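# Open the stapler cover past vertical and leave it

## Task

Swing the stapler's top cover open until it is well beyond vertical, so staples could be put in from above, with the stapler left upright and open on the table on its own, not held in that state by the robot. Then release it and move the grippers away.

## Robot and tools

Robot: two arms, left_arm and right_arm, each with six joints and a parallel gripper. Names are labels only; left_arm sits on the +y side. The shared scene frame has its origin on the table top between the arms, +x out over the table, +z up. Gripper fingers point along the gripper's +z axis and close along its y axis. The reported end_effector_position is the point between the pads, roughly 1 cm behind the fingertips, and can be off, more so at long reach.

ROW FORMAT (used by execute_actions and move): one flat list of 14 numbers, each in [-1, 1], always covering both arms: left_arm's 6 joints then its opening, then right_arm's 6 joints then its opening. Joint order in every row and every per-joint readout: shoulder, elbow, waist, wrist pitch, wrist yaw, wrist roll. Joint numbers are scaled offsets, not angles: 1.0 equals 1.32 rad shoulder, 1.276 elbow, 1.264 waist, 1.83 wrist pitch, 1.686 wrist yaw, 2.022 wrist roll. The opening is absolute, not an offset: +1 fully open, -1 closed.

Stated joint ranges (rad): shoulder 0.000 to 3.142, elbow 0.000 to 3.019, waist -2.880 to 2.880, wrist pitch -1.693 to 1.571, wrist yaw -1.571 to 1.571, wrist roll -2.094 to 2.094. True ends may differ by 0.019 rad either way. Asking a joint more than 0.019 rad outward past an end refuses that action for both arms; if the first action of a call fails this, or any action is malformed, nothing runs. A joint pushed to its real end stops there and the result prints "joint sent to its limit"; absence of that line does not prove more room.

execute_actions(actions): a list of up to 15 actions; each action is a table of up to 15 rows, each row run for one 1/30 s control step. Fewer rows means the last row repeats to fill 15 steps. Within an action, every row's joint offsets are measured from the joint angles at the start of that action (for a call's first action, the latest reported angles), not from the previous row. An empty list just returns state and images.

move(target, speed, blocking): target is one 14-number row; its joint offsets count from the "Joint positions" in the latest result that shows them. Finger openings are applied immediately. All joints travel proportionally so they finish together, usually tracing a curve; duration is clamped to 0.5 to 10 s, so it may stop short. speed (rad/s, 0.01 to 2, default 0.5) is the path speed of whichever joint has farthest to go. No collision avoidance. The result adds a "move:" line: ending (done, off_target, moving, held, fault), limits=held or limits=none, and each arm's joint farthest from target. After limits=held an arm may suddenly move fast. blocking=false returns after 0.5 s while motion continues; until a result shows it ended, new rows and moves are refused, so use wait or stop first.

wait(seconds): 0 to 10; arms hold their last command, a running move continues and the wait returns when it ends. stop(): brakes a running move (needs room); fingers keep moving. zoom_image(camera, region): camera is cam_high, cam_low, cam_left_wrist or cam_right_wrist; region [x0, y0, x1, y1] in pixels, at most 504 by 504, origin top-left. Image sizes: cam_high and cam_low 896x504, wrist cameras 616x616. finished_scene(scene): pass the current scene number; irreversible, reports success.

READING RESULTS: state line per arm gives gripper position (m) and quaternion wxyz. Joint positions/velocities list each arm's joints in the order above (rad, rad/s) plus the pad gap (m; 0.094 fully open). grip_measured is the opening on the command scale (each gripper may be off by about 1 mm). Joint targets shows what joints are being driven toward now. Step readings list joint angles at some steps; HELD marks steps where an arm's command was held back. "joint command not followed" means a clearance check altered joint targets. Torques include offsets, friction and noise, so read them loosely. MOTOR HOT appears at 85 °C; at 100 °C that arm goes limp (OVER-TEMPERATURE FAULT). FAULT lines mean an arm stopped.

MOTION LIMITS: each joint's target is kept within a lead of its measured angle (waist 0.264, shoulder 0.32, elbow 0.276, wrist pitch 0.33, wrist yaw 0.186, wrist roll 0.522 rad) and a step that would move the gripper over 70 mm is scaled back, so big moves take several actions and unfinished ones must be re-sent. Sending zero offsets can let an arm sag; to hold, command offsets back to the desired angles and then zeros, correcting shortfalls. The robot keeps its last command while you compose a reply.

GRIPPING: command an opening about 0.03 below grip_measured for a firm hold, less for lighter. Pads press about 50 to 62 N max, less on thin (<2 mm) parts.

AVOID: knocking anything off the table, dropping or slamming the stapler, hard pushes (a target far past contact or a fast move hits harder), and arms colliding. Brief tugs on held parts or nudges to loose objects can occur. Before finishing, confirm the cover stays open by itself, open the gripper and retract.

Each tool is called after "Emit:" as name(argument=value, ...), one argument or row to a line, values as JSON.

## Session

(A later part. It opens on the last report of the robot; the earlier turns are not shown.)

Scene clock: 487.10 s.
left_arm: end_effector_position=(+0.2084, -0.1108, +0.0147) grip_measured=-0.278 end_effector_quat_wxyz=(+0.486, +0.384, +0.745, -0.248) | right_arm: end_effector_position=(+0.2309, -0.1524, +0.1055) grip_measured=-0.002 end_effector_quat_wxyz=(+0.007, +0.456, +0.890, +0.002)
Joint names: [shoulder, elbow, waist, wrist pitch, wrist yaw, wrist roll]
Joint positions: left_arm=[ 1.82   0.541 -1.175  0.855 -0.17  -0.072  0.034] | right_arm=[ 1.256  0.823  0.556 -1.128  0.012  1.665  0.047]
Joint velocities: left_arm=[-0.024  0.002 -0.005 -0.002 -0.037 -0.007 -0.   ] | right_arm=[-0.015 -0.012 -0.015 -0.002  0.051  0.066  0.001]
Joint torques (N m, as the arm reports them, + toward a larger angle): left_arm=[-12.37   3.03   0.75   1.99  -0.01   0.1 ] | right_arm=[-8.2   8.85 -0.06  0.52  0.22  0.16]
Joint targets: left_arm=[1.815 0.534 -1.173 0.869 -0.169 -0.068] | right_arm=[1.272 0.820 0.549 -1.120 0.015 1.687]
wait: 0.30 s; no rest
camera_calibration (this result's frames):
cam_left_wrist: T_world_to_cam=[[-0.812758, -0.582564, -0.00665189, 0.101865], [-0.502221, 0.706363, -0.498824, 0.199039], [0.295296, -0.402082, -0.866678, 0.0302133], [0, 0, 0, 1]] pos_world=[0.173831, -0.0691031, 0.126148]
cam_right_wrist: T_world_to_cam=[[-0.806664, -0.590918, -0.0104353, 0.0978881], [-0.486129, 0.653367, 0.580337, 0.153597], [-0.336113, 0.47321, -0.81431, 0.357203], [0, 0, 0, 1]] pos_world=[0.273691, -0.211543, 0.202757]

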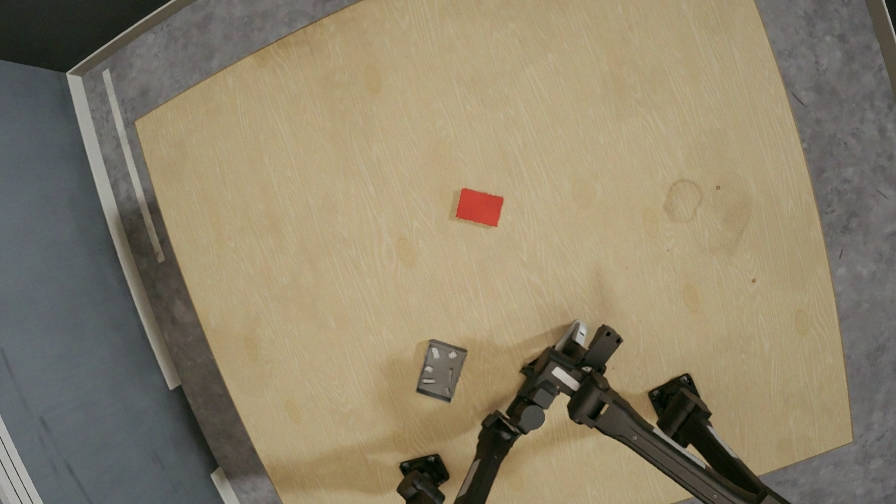

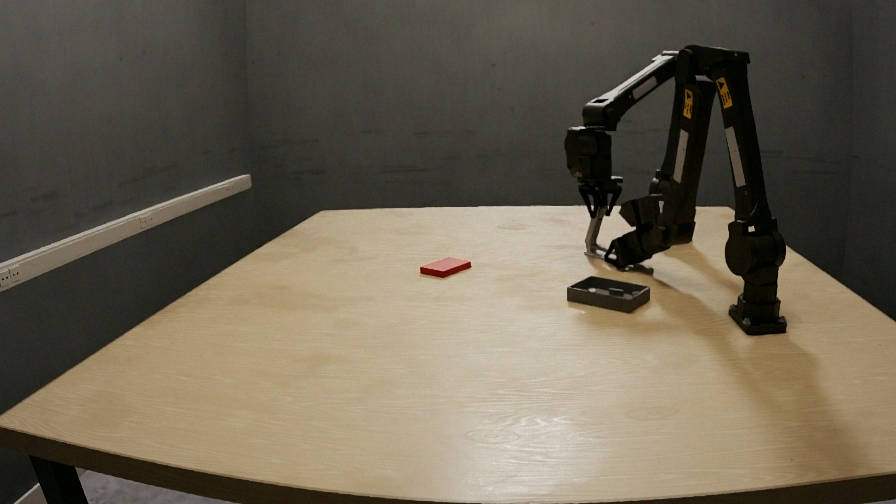

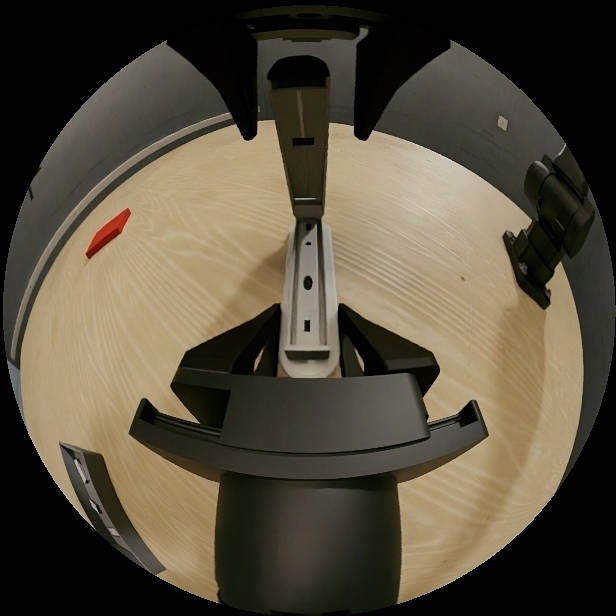

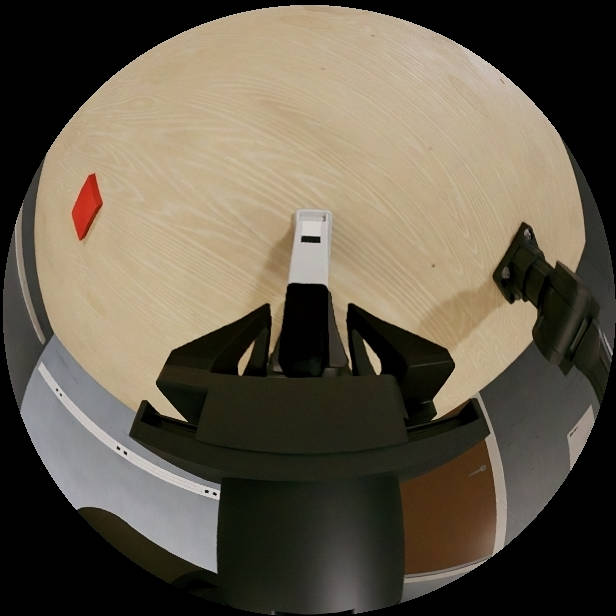

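Emit:
execute_actions(
  actions=[
    [
[-0.0038,-0.0055,0.0016,0.0077,0.0006,0.0020,-0.32, 0.0167,0.0172,-0.0040,-0.0038,0.0006,0.0109,-0.2],
[-0.0038,-0.0055,0.0016,0.0077,0.0006,0.0020,-0.32, 0.0205,0.0353,-0.0040,-0.0077,0.0006,0.0109,-0.35],
[-0.0038,-0.0055,0.0016,0.0077,0.0006,0.0020,-0.32, 0.0227,0.0462,-0.0040,-0.0109,0.0006,0.0109,-0.44],
[-0.0038,-0.0055,0.0016,0.0077,0.0006,0.0020,-0.32, 0.0227,0.0523,-0.0040,-0.0123,0.0006,0.0109,-0.49],
[-0.0038,-0.0055,0.0016,0.0077,0.0006,0.0020,-0.32, 0.0227,0.0523,-0.0040,-0.0123,0.0006,0.0109,-0.52],
[-0.0038,-0.0055,0.0016,0.0077,0.0006,0.0020,-0.32, 0.0227,0.0523,-0.0040,-0.0123,0.0006,0.0000,-0.545],
[-0.0038,-0.0055,0.0016,0.0077,0.0006,0.0020,-0.32, 0.0227,0.0523,-0.0040,-0.0123,0.0006,-0.0124,-0.565],
[-0.0038,-0.0055,0.0016,0.0077,0.0006,0.0020,-0.32, 0.0227,0.0523,-0.0260,-0.0123,0.0006,-0.0255,-0.565],
[-0.0038,-0.0055,0.0016,0.0077,0.0006,0.0020,-0.32, 0.0227,0.0528,-0.0472,-0.0127,-0.0101,-0.0387,-0.565],
[-0.0038,-0.0055,0.0016,0.0077,0.0006,0.0020,-0.32, 0.0227,0.0534,-0.0683,-0.0137,-0.0309,-0.0520,-0.565],
[-0.0038,-0.0055,0.0016,0.0077,0.0006,0.0020,-0.32, 0.0227,0.0543,-0.0894,-0.0152,-0.0517,-0.0654,-0.565],
[-0.0038,-0.0055,0.0016,0.0077,0.0006,0.0020,-0.32, 0.0227,0.0555,-0.1105,-0.0173,-0.0724,-0.0790,-0.565],
[-0.0038,-0.0055,0.0016,0.0077,0.0006,0.0020,-0.32, 0.0250,0.0570,-0.1315,-0.0197,-0.0929,-0.0928,-0.565],
[-0.0038,-0.0055,0.0016,0.0077,0.0006,0.0020,-0.32, 0.0280,0.0587,-0.1525,-0.0227,-0.1134,-0.0970,-0.565],
[-0.0038,-0.0055,0.0016,0.0077,0.0006,0.0020,-0.32, 0.0280,0.0587,-0.1525,-0.0279,-0.1438,-0.0970,-0.565]
],
  ],
)

Emit:
wait(
  seconds=0.3,
)

Scene clock: 574.60 s.
left_arm: end_effector_position=(+0.2090, -0.1105, +0.0147) grip_measured=-0.278 end_effector_quat_wxyz=(+0.487, +0.384, +0.745, -0.246) | right_arm: end_effector_position=(+0.2415, -0.1631, +0.1130) grip_measured=-0.528 end_effector_quat_wxyz=(-0.087, +0.469, +0.878, +0.039)
Joint names: [shoulder, elbow, waist, wrist pitch, wrist yaw, wrist roll]
Joint positions: left_arm=[ 1.82   0.541 -1.175  0.855 -0.172 -0.07   0.034] | right_arm=[ 1.27   0.847  0.401 -1.168 -0.19   1.542  0.022]
Joint velocities: left_arm=[-0.005 -0.027 -0.005  0.007 -0.022  0.007 -0.001] | right_arm=[ 0.005 -0.002 -0.796 -0.159 -1.004 -0.593 -0.001]
Joint torques (N m, as the arm reports them, + toward a larger angle): left_arm=[-12.65   3.05   0.66   1.97   0.1    0.1 ] | right_arm=[-8.15 13.66  1.19  0.05 -0.43  0.26]
Joint targets: left_arm=[1.815 0.534 -1.173 0.869 -0.168 -0.067] | right_arm=[1.293 0.898 0.363 -1.179 -0.230 1.469]
Step readings (joint positions):
0: left_arm=[1.820 0.541 -1.175 0.855 -0.170 -0.072] | right_arm=[1.256 0.823 0.556 -1.128 0.012 1.678]
1: left_arm=[1.820 0.541 -1.175 0.855 -0.170 -0.072] | right_arm=[1.256 0.823 0.556 -1.128 0.012 1.679]
2: left_arm=[1.820 0.541 -1.175 0.855 -0.170 -0.072] | right_arm=[1.256 0.823 0.556 -1.129 0.012 1.679]
4: left_arm=[1.820 0.541 -1.175 0.855 -0.169 -0.071] | right_arm=[1.259 0.827 0.556 -1.135 0.012 1.679]
8: left_arm=[1.820 0.541 -1.175 0.855 -0.172 -0.070] | right_arm=[1.269 0.838 0.554 -1.145 0.012 1.672]
15: Joint positions above
camera_calibration (this result's frames):
cam_left_wrist: T_world_to_cam=[[-0.811547, -0.584211, -0.0094753, 0.102123], [-0.502461, 0.706079, -0.498984, 0.199107], [0.298202, -0.400188, -0.86656, 0.029819], [0, 0, 0, 1]] pos_world=[0.174029, -0.0689904, 0.126159]
cam_right_wrist: T_world_to_cam=[[-0.825466, -0.564304, 0.0129487, 0.106376], [-0.376922, 0.568148, 0.731531, 0.103964], [-0.420162, 0.598973, -0.681686, 0.397712], [0, 0, 0, 1]] pos_world=[0.294099, -0.237257, 0.193685]

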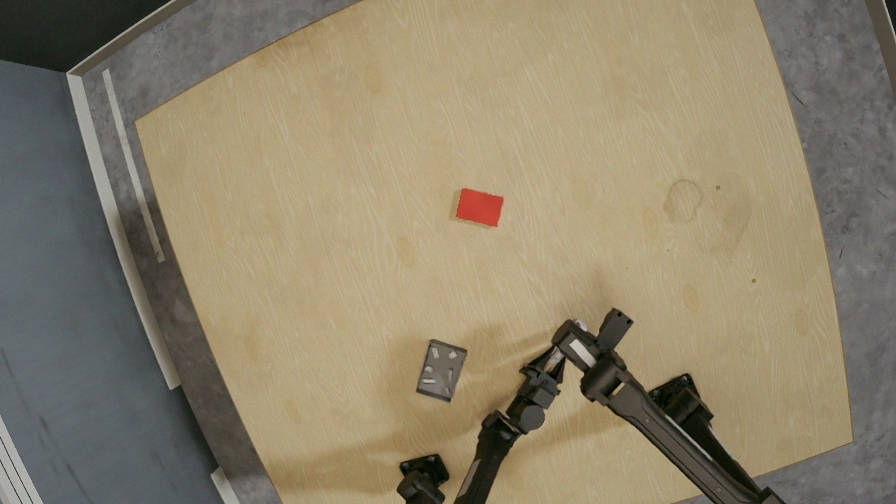

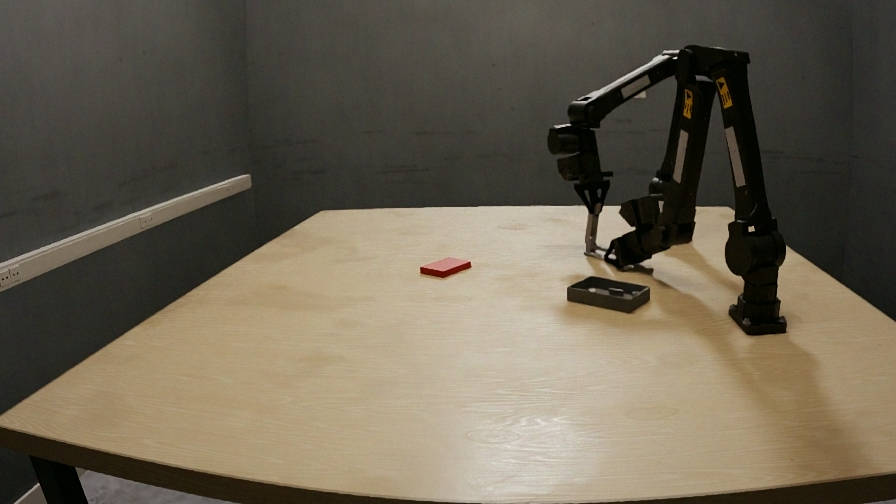

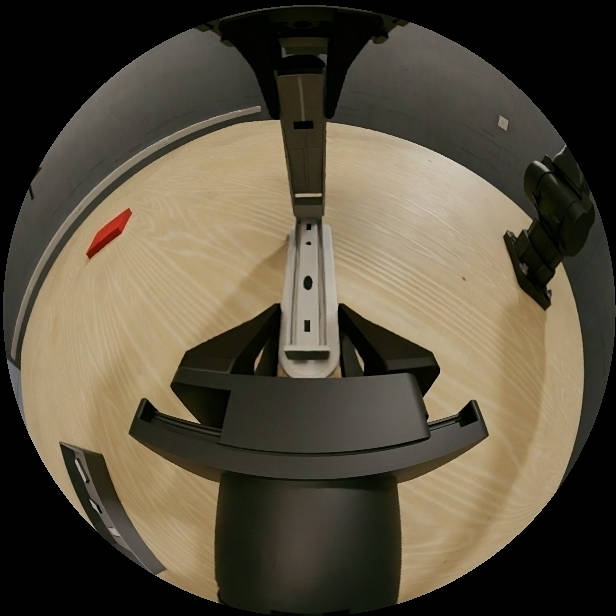

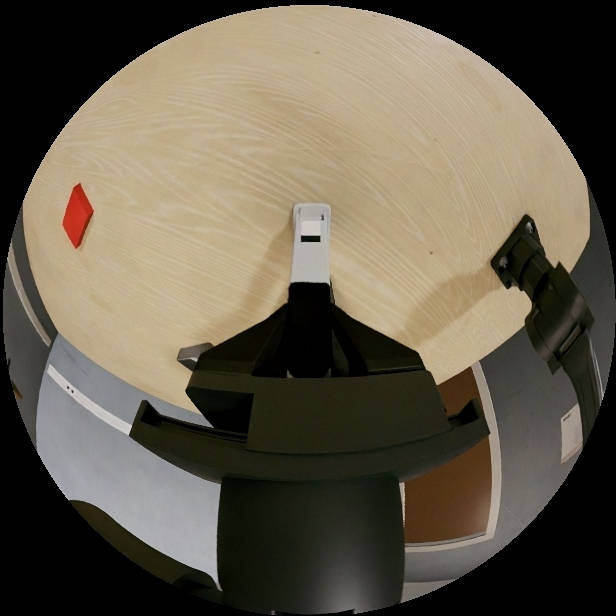

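Scene clock: 574.90 s.
left_arm: end_effector_position=(+0.2086, -0.1107, +0.0147) grip_measured=-0.278 end_effector_quat_wxyz=(+0.486, +0.384, +0.745, -0.247) | right_arm: end_effector_position=(+0.2432, -0.1675, +0.1137) grip_measured=-0.528 end_effector_quat_wxyz=(-0.108, +0.464, +0.878, +0.049)
Joint names: [shoulder, elbow, waist, wrist pitch, wrist yaw, wrist roll]
Joint positions: left_arm=[ 1.82   0.541 -1.175  0.855 -0.17  -0.07   0.034] | right_arm=[ 1.273  0.847  0.362 -1.177 -0.237  1.492  0.022]
Joint velocities: left_arm=[ 0.015 -0.007 -0.005 -0.022 -0.022 -0.022  0.001] | right_arm=[-0.034 -0.007 -0.024 -0.012  0.007  0.007  0.   ]
Joint torques (N m, as the arm reports them, + toward a larger angle): left_arm=[-12.08   3.01   0.42   2.08   0.03   0.08] | right_arm=[-8.24 13.53  0.68  0.11  0.15 -0.21]
Joint targets: left_arm=[1.815 0.534 -1.173 0.869 -0.168 -0.067] | right_arm=[1.293 0.898 0.364 -1.179 -0.230 1.469]
wait: 0.30 s; no rest
camera_calibration (this result's frames):
cam_left_wrist: T_world_to_cam=[[-0.812772, -0.58252, -0.00854968, 0.10216], [-0.501413, 0.706927, -0.498838, 0.198958], [0.296627, -0.401155, -0.866653, 0.0300269], [0, 0, 0, 1]] pos_world=[0.173886, -0.069093, 0.126144]
cam_right_wrist: T_world_to_cam=[[-0.820397, -0.571662, 0.0123327, 0.102899], [-0.361417, 0.535144, 0.763543, 0.0937303], [-0.443088, 0.621951, -0.645639, 0.406859], [0, 0, 0, 1]] pos_world=[0.298568, -0.244383, 0.189848]

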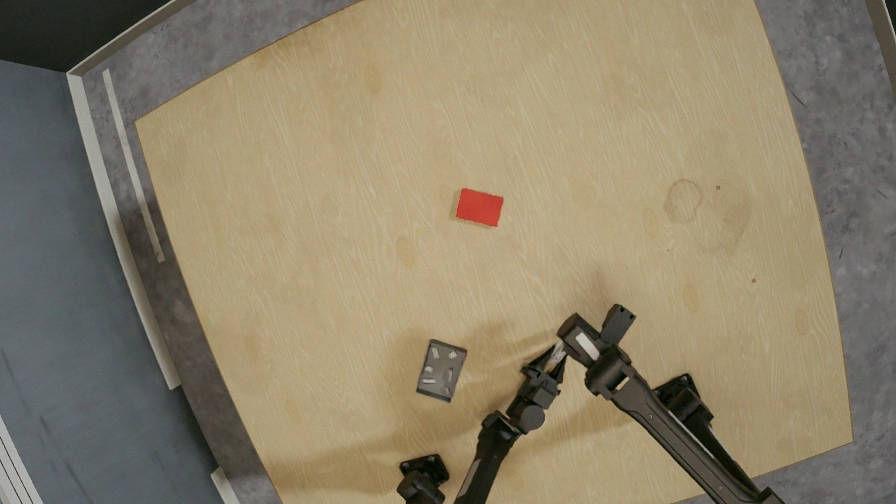

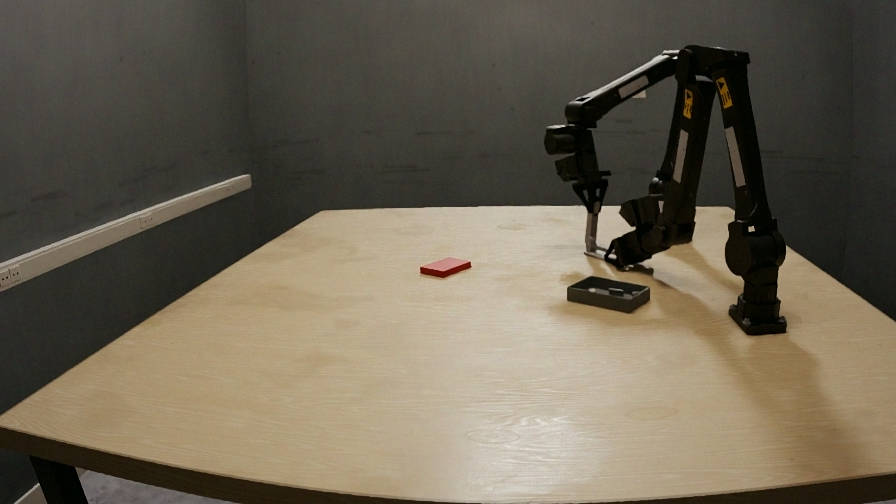

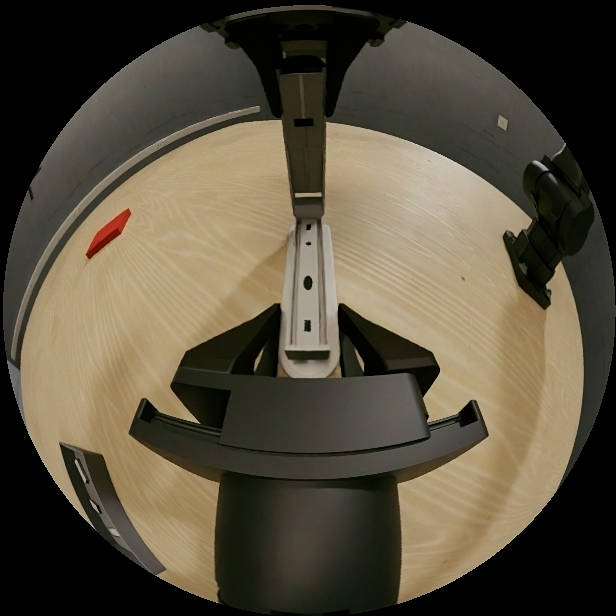

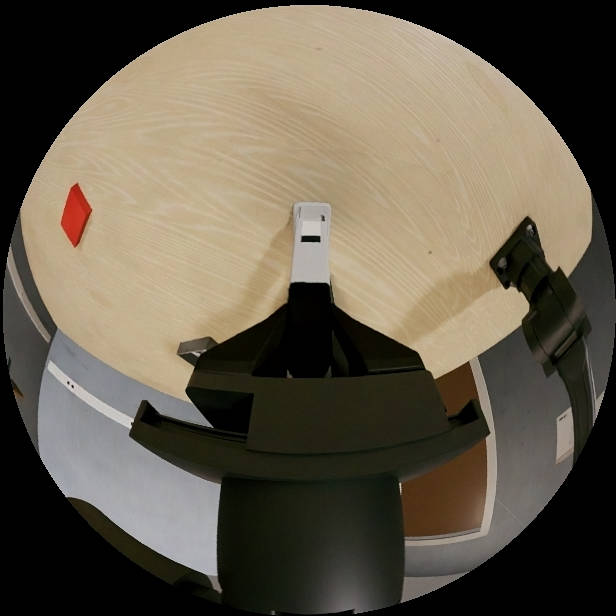

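Emit:
execute_actions(
  actions=[],
)

Scene clock: 584.77 s.
left_arm: end_effector_position=(+0.2086, -0.1107, +0.0147) grip_measured=-0.278 end_effector_quat_wxyz=(+0.486, +0.384, +0.745, -0.247) | right_arm: end_effector_position=(+0.2432, -0.1675, +0.1137) grip_measured=-0.528 end_effector_quat_wxyz=(-0.108, +0.464, +0.878, +0.049)
Joint names: [shoulder, elbow, waist, wrist pitch, wrist yaw, wrist roll]
Joint positions: left_arm=[ 1.82   0.541 -1.175  0.855 -0.17  -0.07   0.034] | right_arm=[ 1.273  0.847  0.362 -1.177 -0.237  1.492  0.022]
Joint velocities: left_arm=[-0.005 -0.012  0.005 -0.002  0.007 -0.051 -0.   ] | right_arm=[-0.005 -0.022 -0.024 -0.022  0.051 -0.007 -0.   ]
Joint torques (N m, as the arm reports them, + toward a larger angle): left_arm=[-12.71   2.99   0.62   2.04   0.02   0.11] | right_arm=[-8.25 13.53  0.85  0.11  0.15 -0.22]
Joint targets: left_arm=[1.815 0.534 -1.173 0.869 -0.168 -0.067] | right_arm=[1.293 0.898 0.364 -1.179 -0.230 1.469]
camera_calibration (this result's frames):
cam_left_wrist: T_world_to_cam=[[-0.812772, -0.58252, -0.00854968, 0.10216], [-0.501413, 0.706927, -0.498838, 0.198958], [0.296627, -0.401155, -0.866653, 0.0300269], [0, 0, 0, 1]] pos_world=[0.173886, -0.069093, 0.126144]
cam_right_wrist: T_world_to_cam=[[-0.820397, -0.571662, 0.0123327, 0.102899], [-0.361417, 0.535144, 0.763543, 0.0937303], [-0.443088, 0.621951, -0.645639, 0.406859], [0, 0, 0, 1]] pos_world=[0.298568, -0.244383, 0.189848]

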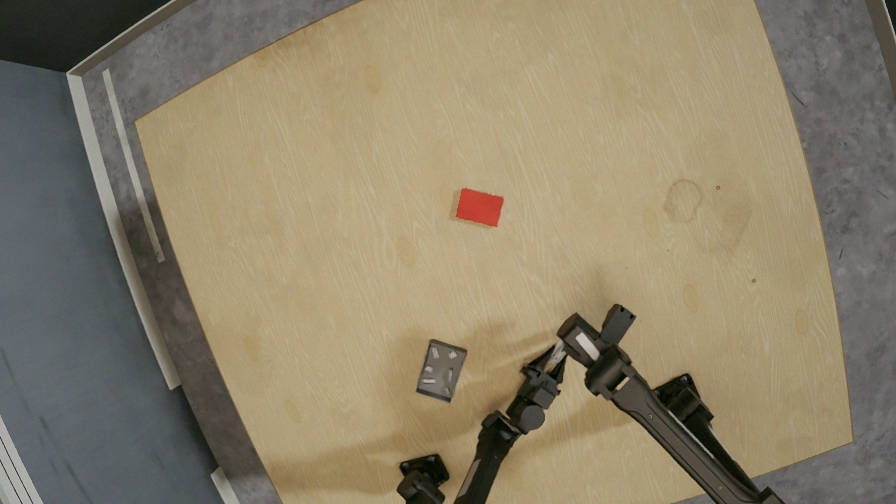

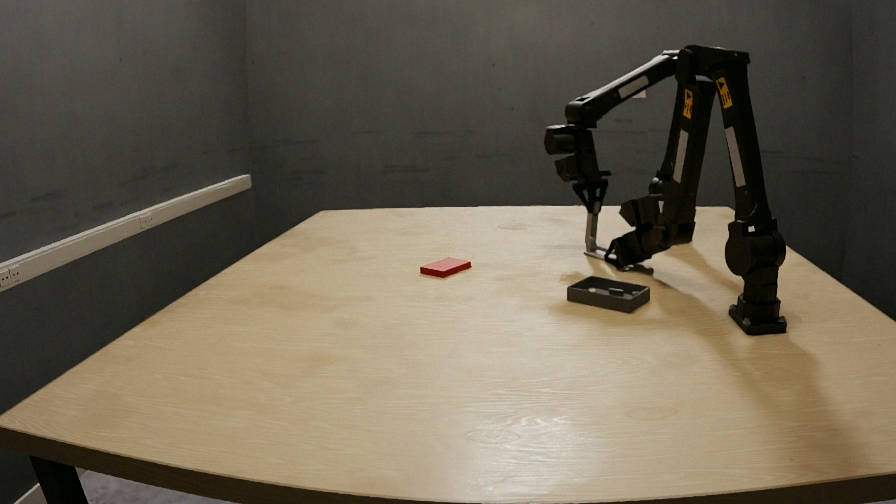

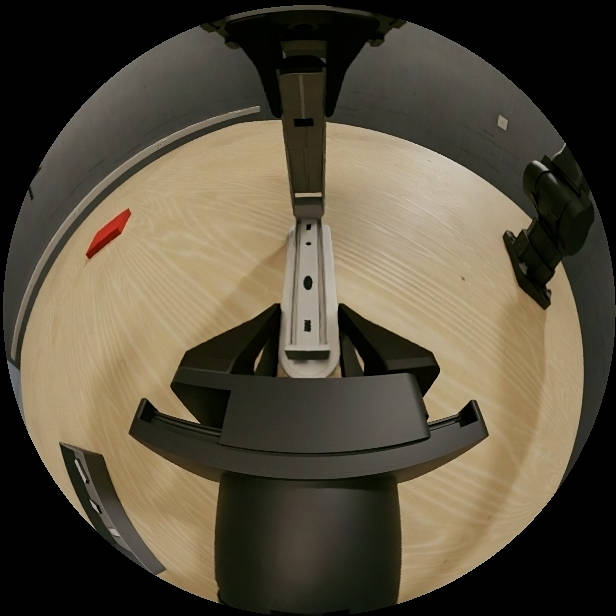

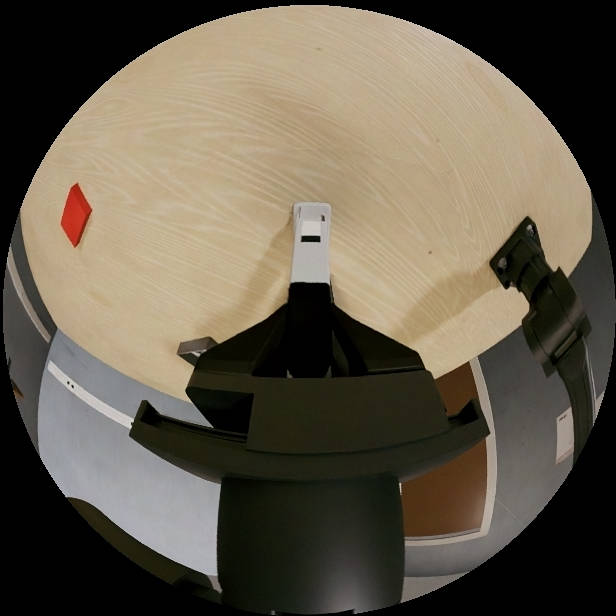

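Emit:
execute_actions(
  actions=[
    [
[-0.0038,-0.0055,0.0016,0.0077,0.0012,0.0015,-0.32, 0.0180,0.0430,-0.0240,-0.0011,0.0010,-0.0362,-0.565],
[-0.0038,-0.0055,0.0016,0.0077,0.0012,0.0015,-0.32, 0.0231,0.0455,-0.0472,-0.0031,-0.0145,-0.0568,-0.565],
[-0.0038,-0.0055,0.0016,0.0077,0.0012,0.0015,-0.32, 0.0284,0.0481,-0.0677,-0.0077,-0.0345,-0.0715,-0.565],
[-0.0038,-0.0055,0.0016,0.0077,0.0012,0.0015,-0.32, 0.0348,0.0510,-0.0877,-0.0127,-0.0543,-0.0864,-0.565],
[-0.0038,-0.0055,0.0016,0.0077,0.0012,0.0015,-0.32, 0.0422,0.0542,-0.1074,-0.0184,-0.0737,-0.1015,-0.565],
[-0.0038,-0.0055,0.0016,0.0077,0.0012,0.0015,-0.32, 0.0505,0.0578,-0.1266,-0.0245,-0.0926,-0.1170,-0.565],
[-0.0038,-0.0055,0.0016,0.0077,0.0012,0.0015,-0.32, 0.0613,0.0615,-0.1454,-0.0311,-0.1111,-0.1327,-0.565],
[-0.0038,-0.0055,0.0016,0.0077,0.0012,0.0015,-0.32, 0.0730,0.0655,-0.1638,-0.0384,-0.1292,-0.1487,-0.565],
[-0.0038,-0.0055,0.0016,0.0077,0.0012,0.0015,-0.32, 0.0858,0.0698,-0.1816,-0.0461,-0.1469,-0.1650,-0.565],
[-0.0038,-0.0055,0.0016,0.0077,0.0012,0.0015,-0.32, 0.0985,0.0744,-0.1988,-0.0544,-0.1640,-0.1817,-0.565],
[-0.0038,-0.0055,0.0016,0.0077,0.0012,0.0015,-0.32, 0.1120,0.0792,-0.2156,-0.0633,-0.1806,-0.1987,-0.565],
[-0.0038,-0.0055,0.0016,0.0077,0.0012,0.0015,-0.32, 0.1265,0.0842,-0.2318,-0.0727,-0.1967,-0.2038,-0.565],
[-0.0038,-0.0055,0.0016,0.0077,0.0012,0.0015,-0.32, 0.1265,0.0842,-0.2318,-0.0827,-0.2122,-0.2038,-0.565],
[-0.0038,-0.0055,0.0016,0.0077,0.0012,0.0015,-0.32, 0.1265,0.0842,-0.2318,-0.0879,-0.2198,-0.2038,-0.565],
[-0.0038,-0.0055,0.0016,0.0077,0.0012,0.0015,-0.32, 0.1265,0.0842,-0.2318,-0.0879,-0.2198,-0.2038,-0.565]
],
  ],
)

Emit:
wait(
  seconds=0.3,
)

Scene clock: 618.67 s.
left_arm: end_effector_position=(+0.2091, -0.1104, +0.0148) grip_measured=-0.278 end_effector_quat_wxyz=(+0.487, +0.384, +0.745, -0.246) | right_arm: end_effector_position=(+0.2627, -0.1938, +0.1148) grip_measured=-0.528 end_effector_quat_wxyz=(-0.291, +0.450, +0.833, +0.141)
Joint names: [shoulder, elbow, waist, wrist pitch, wrist yaw, wrist roll]
Joint positions: left_arm=[ 1.82   0.541 -1.175  0.855 -0.173 -0.069  0.034] | right_arm=[ 1.428  0.898  0.077 -1.323 -0.602  1.14   0.022]
Joint velocities: left_arm=[-0.015  0.017 -0.015 -0.007 -0.095 -0.022 -0.   ] | right_arm=[ 0.22   0.071 -0.23  -0.222 -0.242 -0.52   0.001]
Joint torques (N m, as the arm reports them, + toward a larger angle): left_arm=[-12.55   3.09   0.75   2.02   0.19   0.11] | right_arm=[-11.85  12.62   0.98  -0.1   -0.24   0.13]
Joint targets: left_arm=[1.815 0.534 -1.173 0.869 -0.168 -0.067] | right_arm=[1.441 0.955 0.069 -1.338 -0.608 1.080]
Step readings (joint positions):
0: left_arm=[1.820 0.541 -1.175 0.855 -0.170 -0.070] | right_arm=[1.273 0.847 0.362 -1.177 -0.237 1.492]
1: left_arm=[1.820 0.541 -1.175 0.855 -0.170 -0.070] | right_arm=[1.273 0.847 0.361 -1.177 -0.239 1.486]
2: left_arm=[1.820 0.541 -1.175 0.855 -0.171 -0.070] | right_arm=[1.275 0.848 0.355 -1.177 -0.249 1.474]
4: left_arm=[1.820 0.541 -1.175 0.855 -0.173 -0.070] | right_arm=[1.283 0.852 0.321 -1.186 -0.295 1.439]
8: left_arm=[1.820 0.541 -1.175 0.855 -0.173 -0.069] | right_arm=[1.323 0.863 0.211 -1.226 -0.430 1.329]
15: Joint positions above
camera_calibration (this result's frames):
cam_left_wrist: T_world_to_cam=[[-0.811313, -0.584519, -0.0104812, 0.102186], [-0.502311, 0.706156, -0.499027, 0.199091], [0.299092, -0.399602, -0.866523, 0.0297022], [0, 0, 0, 1]] pos_world=[0.174027, -0.0689909, 0.126161]
cam_right_wrist: T_world_to_cam=[[-0.827025, -0.561739, 0.0218909, 0.106481], [-0.139584, 0.242913, 0.959953, -0.0234745], [-0.54456, 0.79085, -0.279304, 0.449893], [0, 0, 0, 1]] pos_world=[0.329779, -0.290281, 0.14586]

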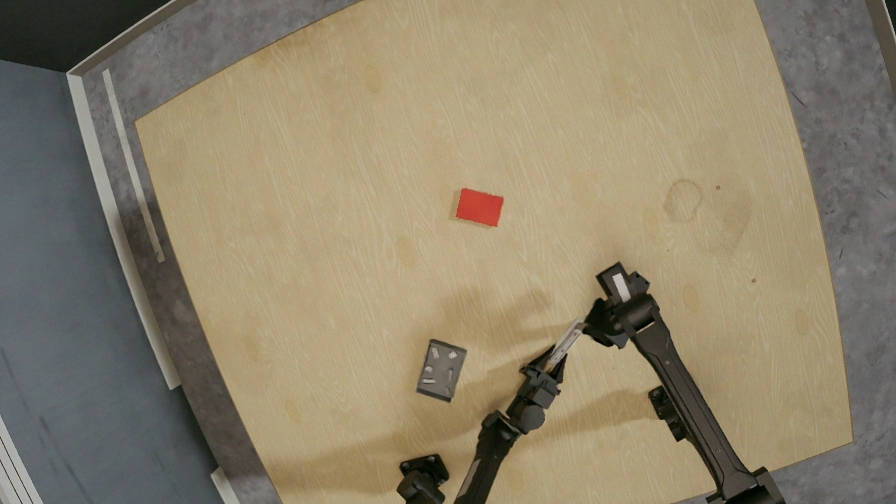

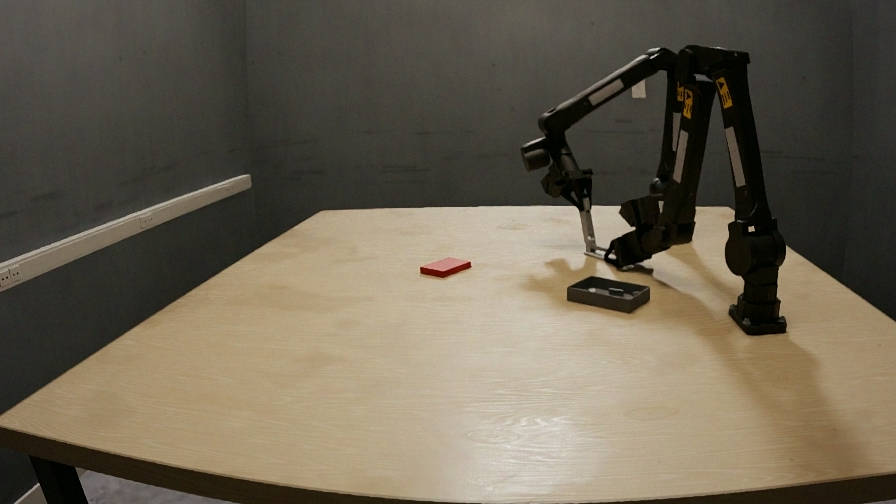

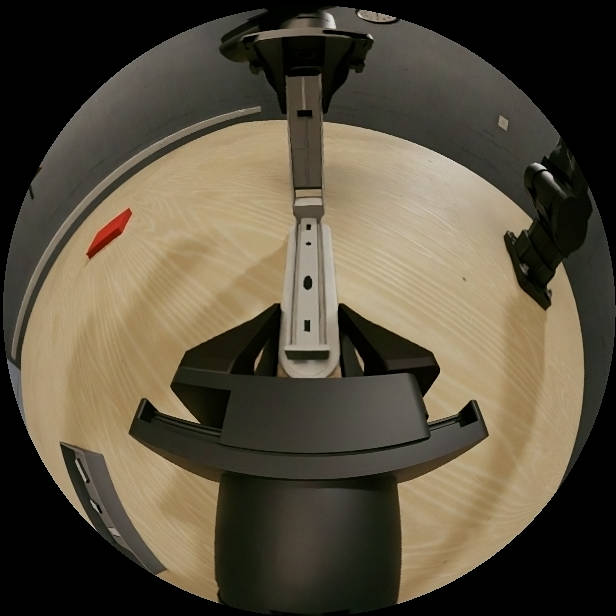

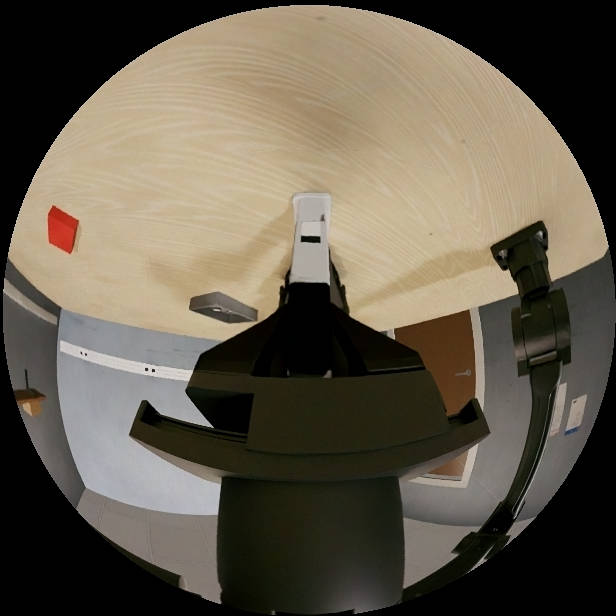

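Scene clock: 618.97 s.
left_arm: end_effector_position=(+0.2091, -0.1104, +0.0148) grip_measured=-0.278 end_effector_quat_wxyz=(+0.487, +0.384, +0.745, -0.246) | right_arm: end_effector_position=(+0.2625, -0.1944, +0.1152) grip_measured=-0.528 end_effector_quat_wxyz=(-0.295, +0.442, +0.835, +0.144)
Joint names: [shoulder, elbow, waist, wrist pitch, wrist yaw, wrist roll]
Joint positions: left_arm=[ 1.82   0.541 -1.175  0.855 -0.173 -0.069  0.034] | right_arm=[ 1.434  0.901  0.071 -1.334 -0.609  1.113  0.022]
Joint velocities: left_arm=[-0.005 -0.002 -0.005 -0.007 -0.066  0.007  0.   ] | right_arm=[-0.005  0.002 -0.024 -0.007  0.022 -0.022 -0.   ]
Joint torques (N m, as the arm reports them, + toward a larger angle): left_arm=[-12.73   3.05   0.65   2.04   0.21   0.1 ] | right_arm=[-11.35  12.87   0.4   -0.41  -0.33  -0.33]
Joint targets: left_arm=[1.815 0.534 -1.173 0.869 -0.168 -0.067] | right_arm=[1.440 0.955 0.069 -1.337 -0.607 1.079]
wait: 0.30 s; no rest
camera_calibration (this result's frames):
cam_left_wrist: T_world_to_cam=[[-0.811313, -0.584519, -0.0104812, 0.102186], [-0.502311, 0.706156, -0.499027, 0.199091], [0.299092, -0.399602, -0.866523, 0.0297022], [0, 0, 0, 1]] pos_world=[0.174027, -0.0689909, 0.126161]
cam_right_wrist: T_world_to_cam=[[-0.818753, -0.573948, 0.0150607, 0.102169], [-0.141959, 0.227786, 0.963308, -0.0264597], [-0.556319, 0.786573, -0.267977, 0.451379], [0, 0, 0, 1]] pos_world=[0.331006, -0.290376, 0.144909]

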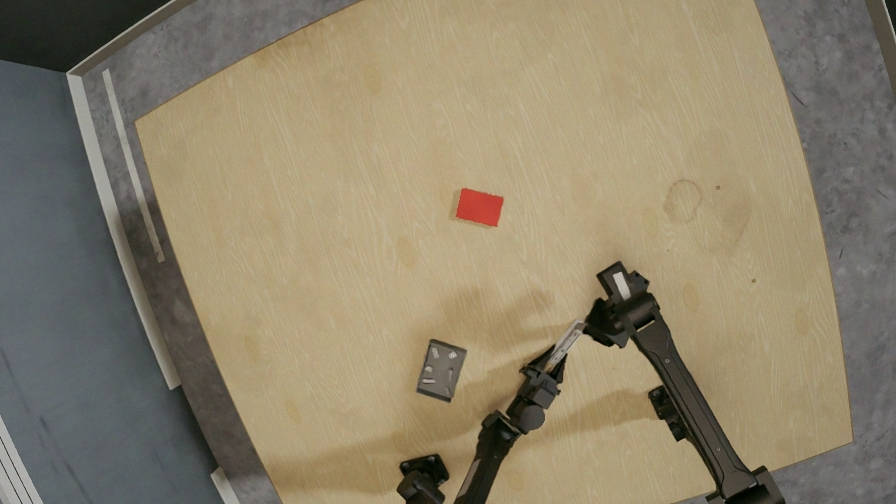

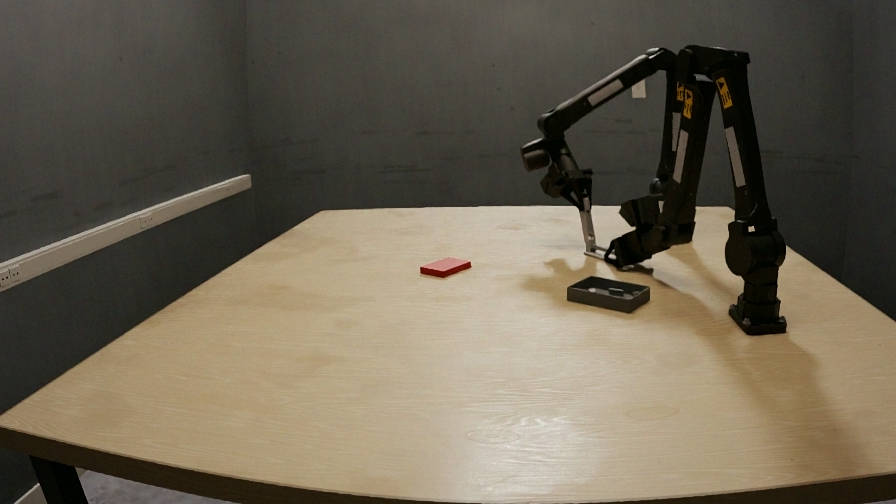

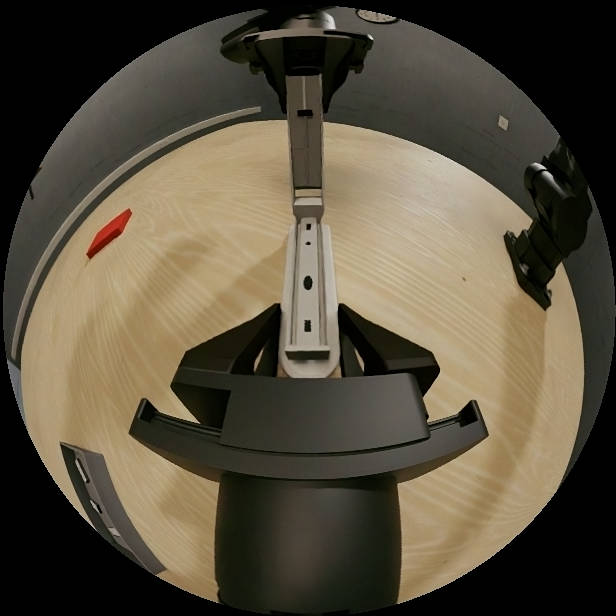

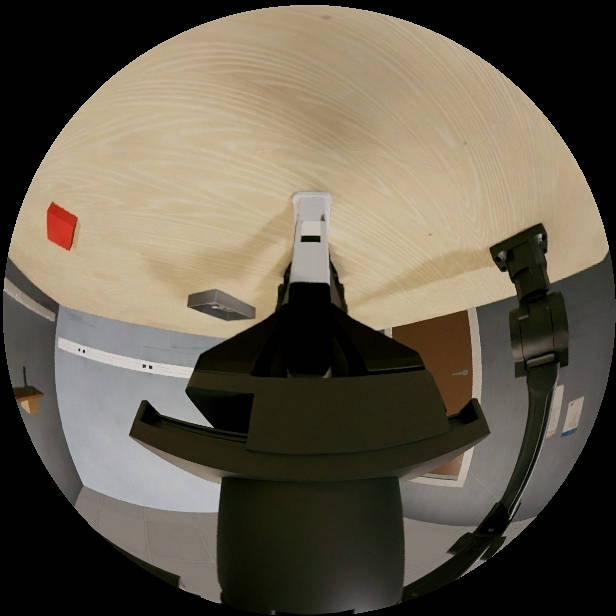

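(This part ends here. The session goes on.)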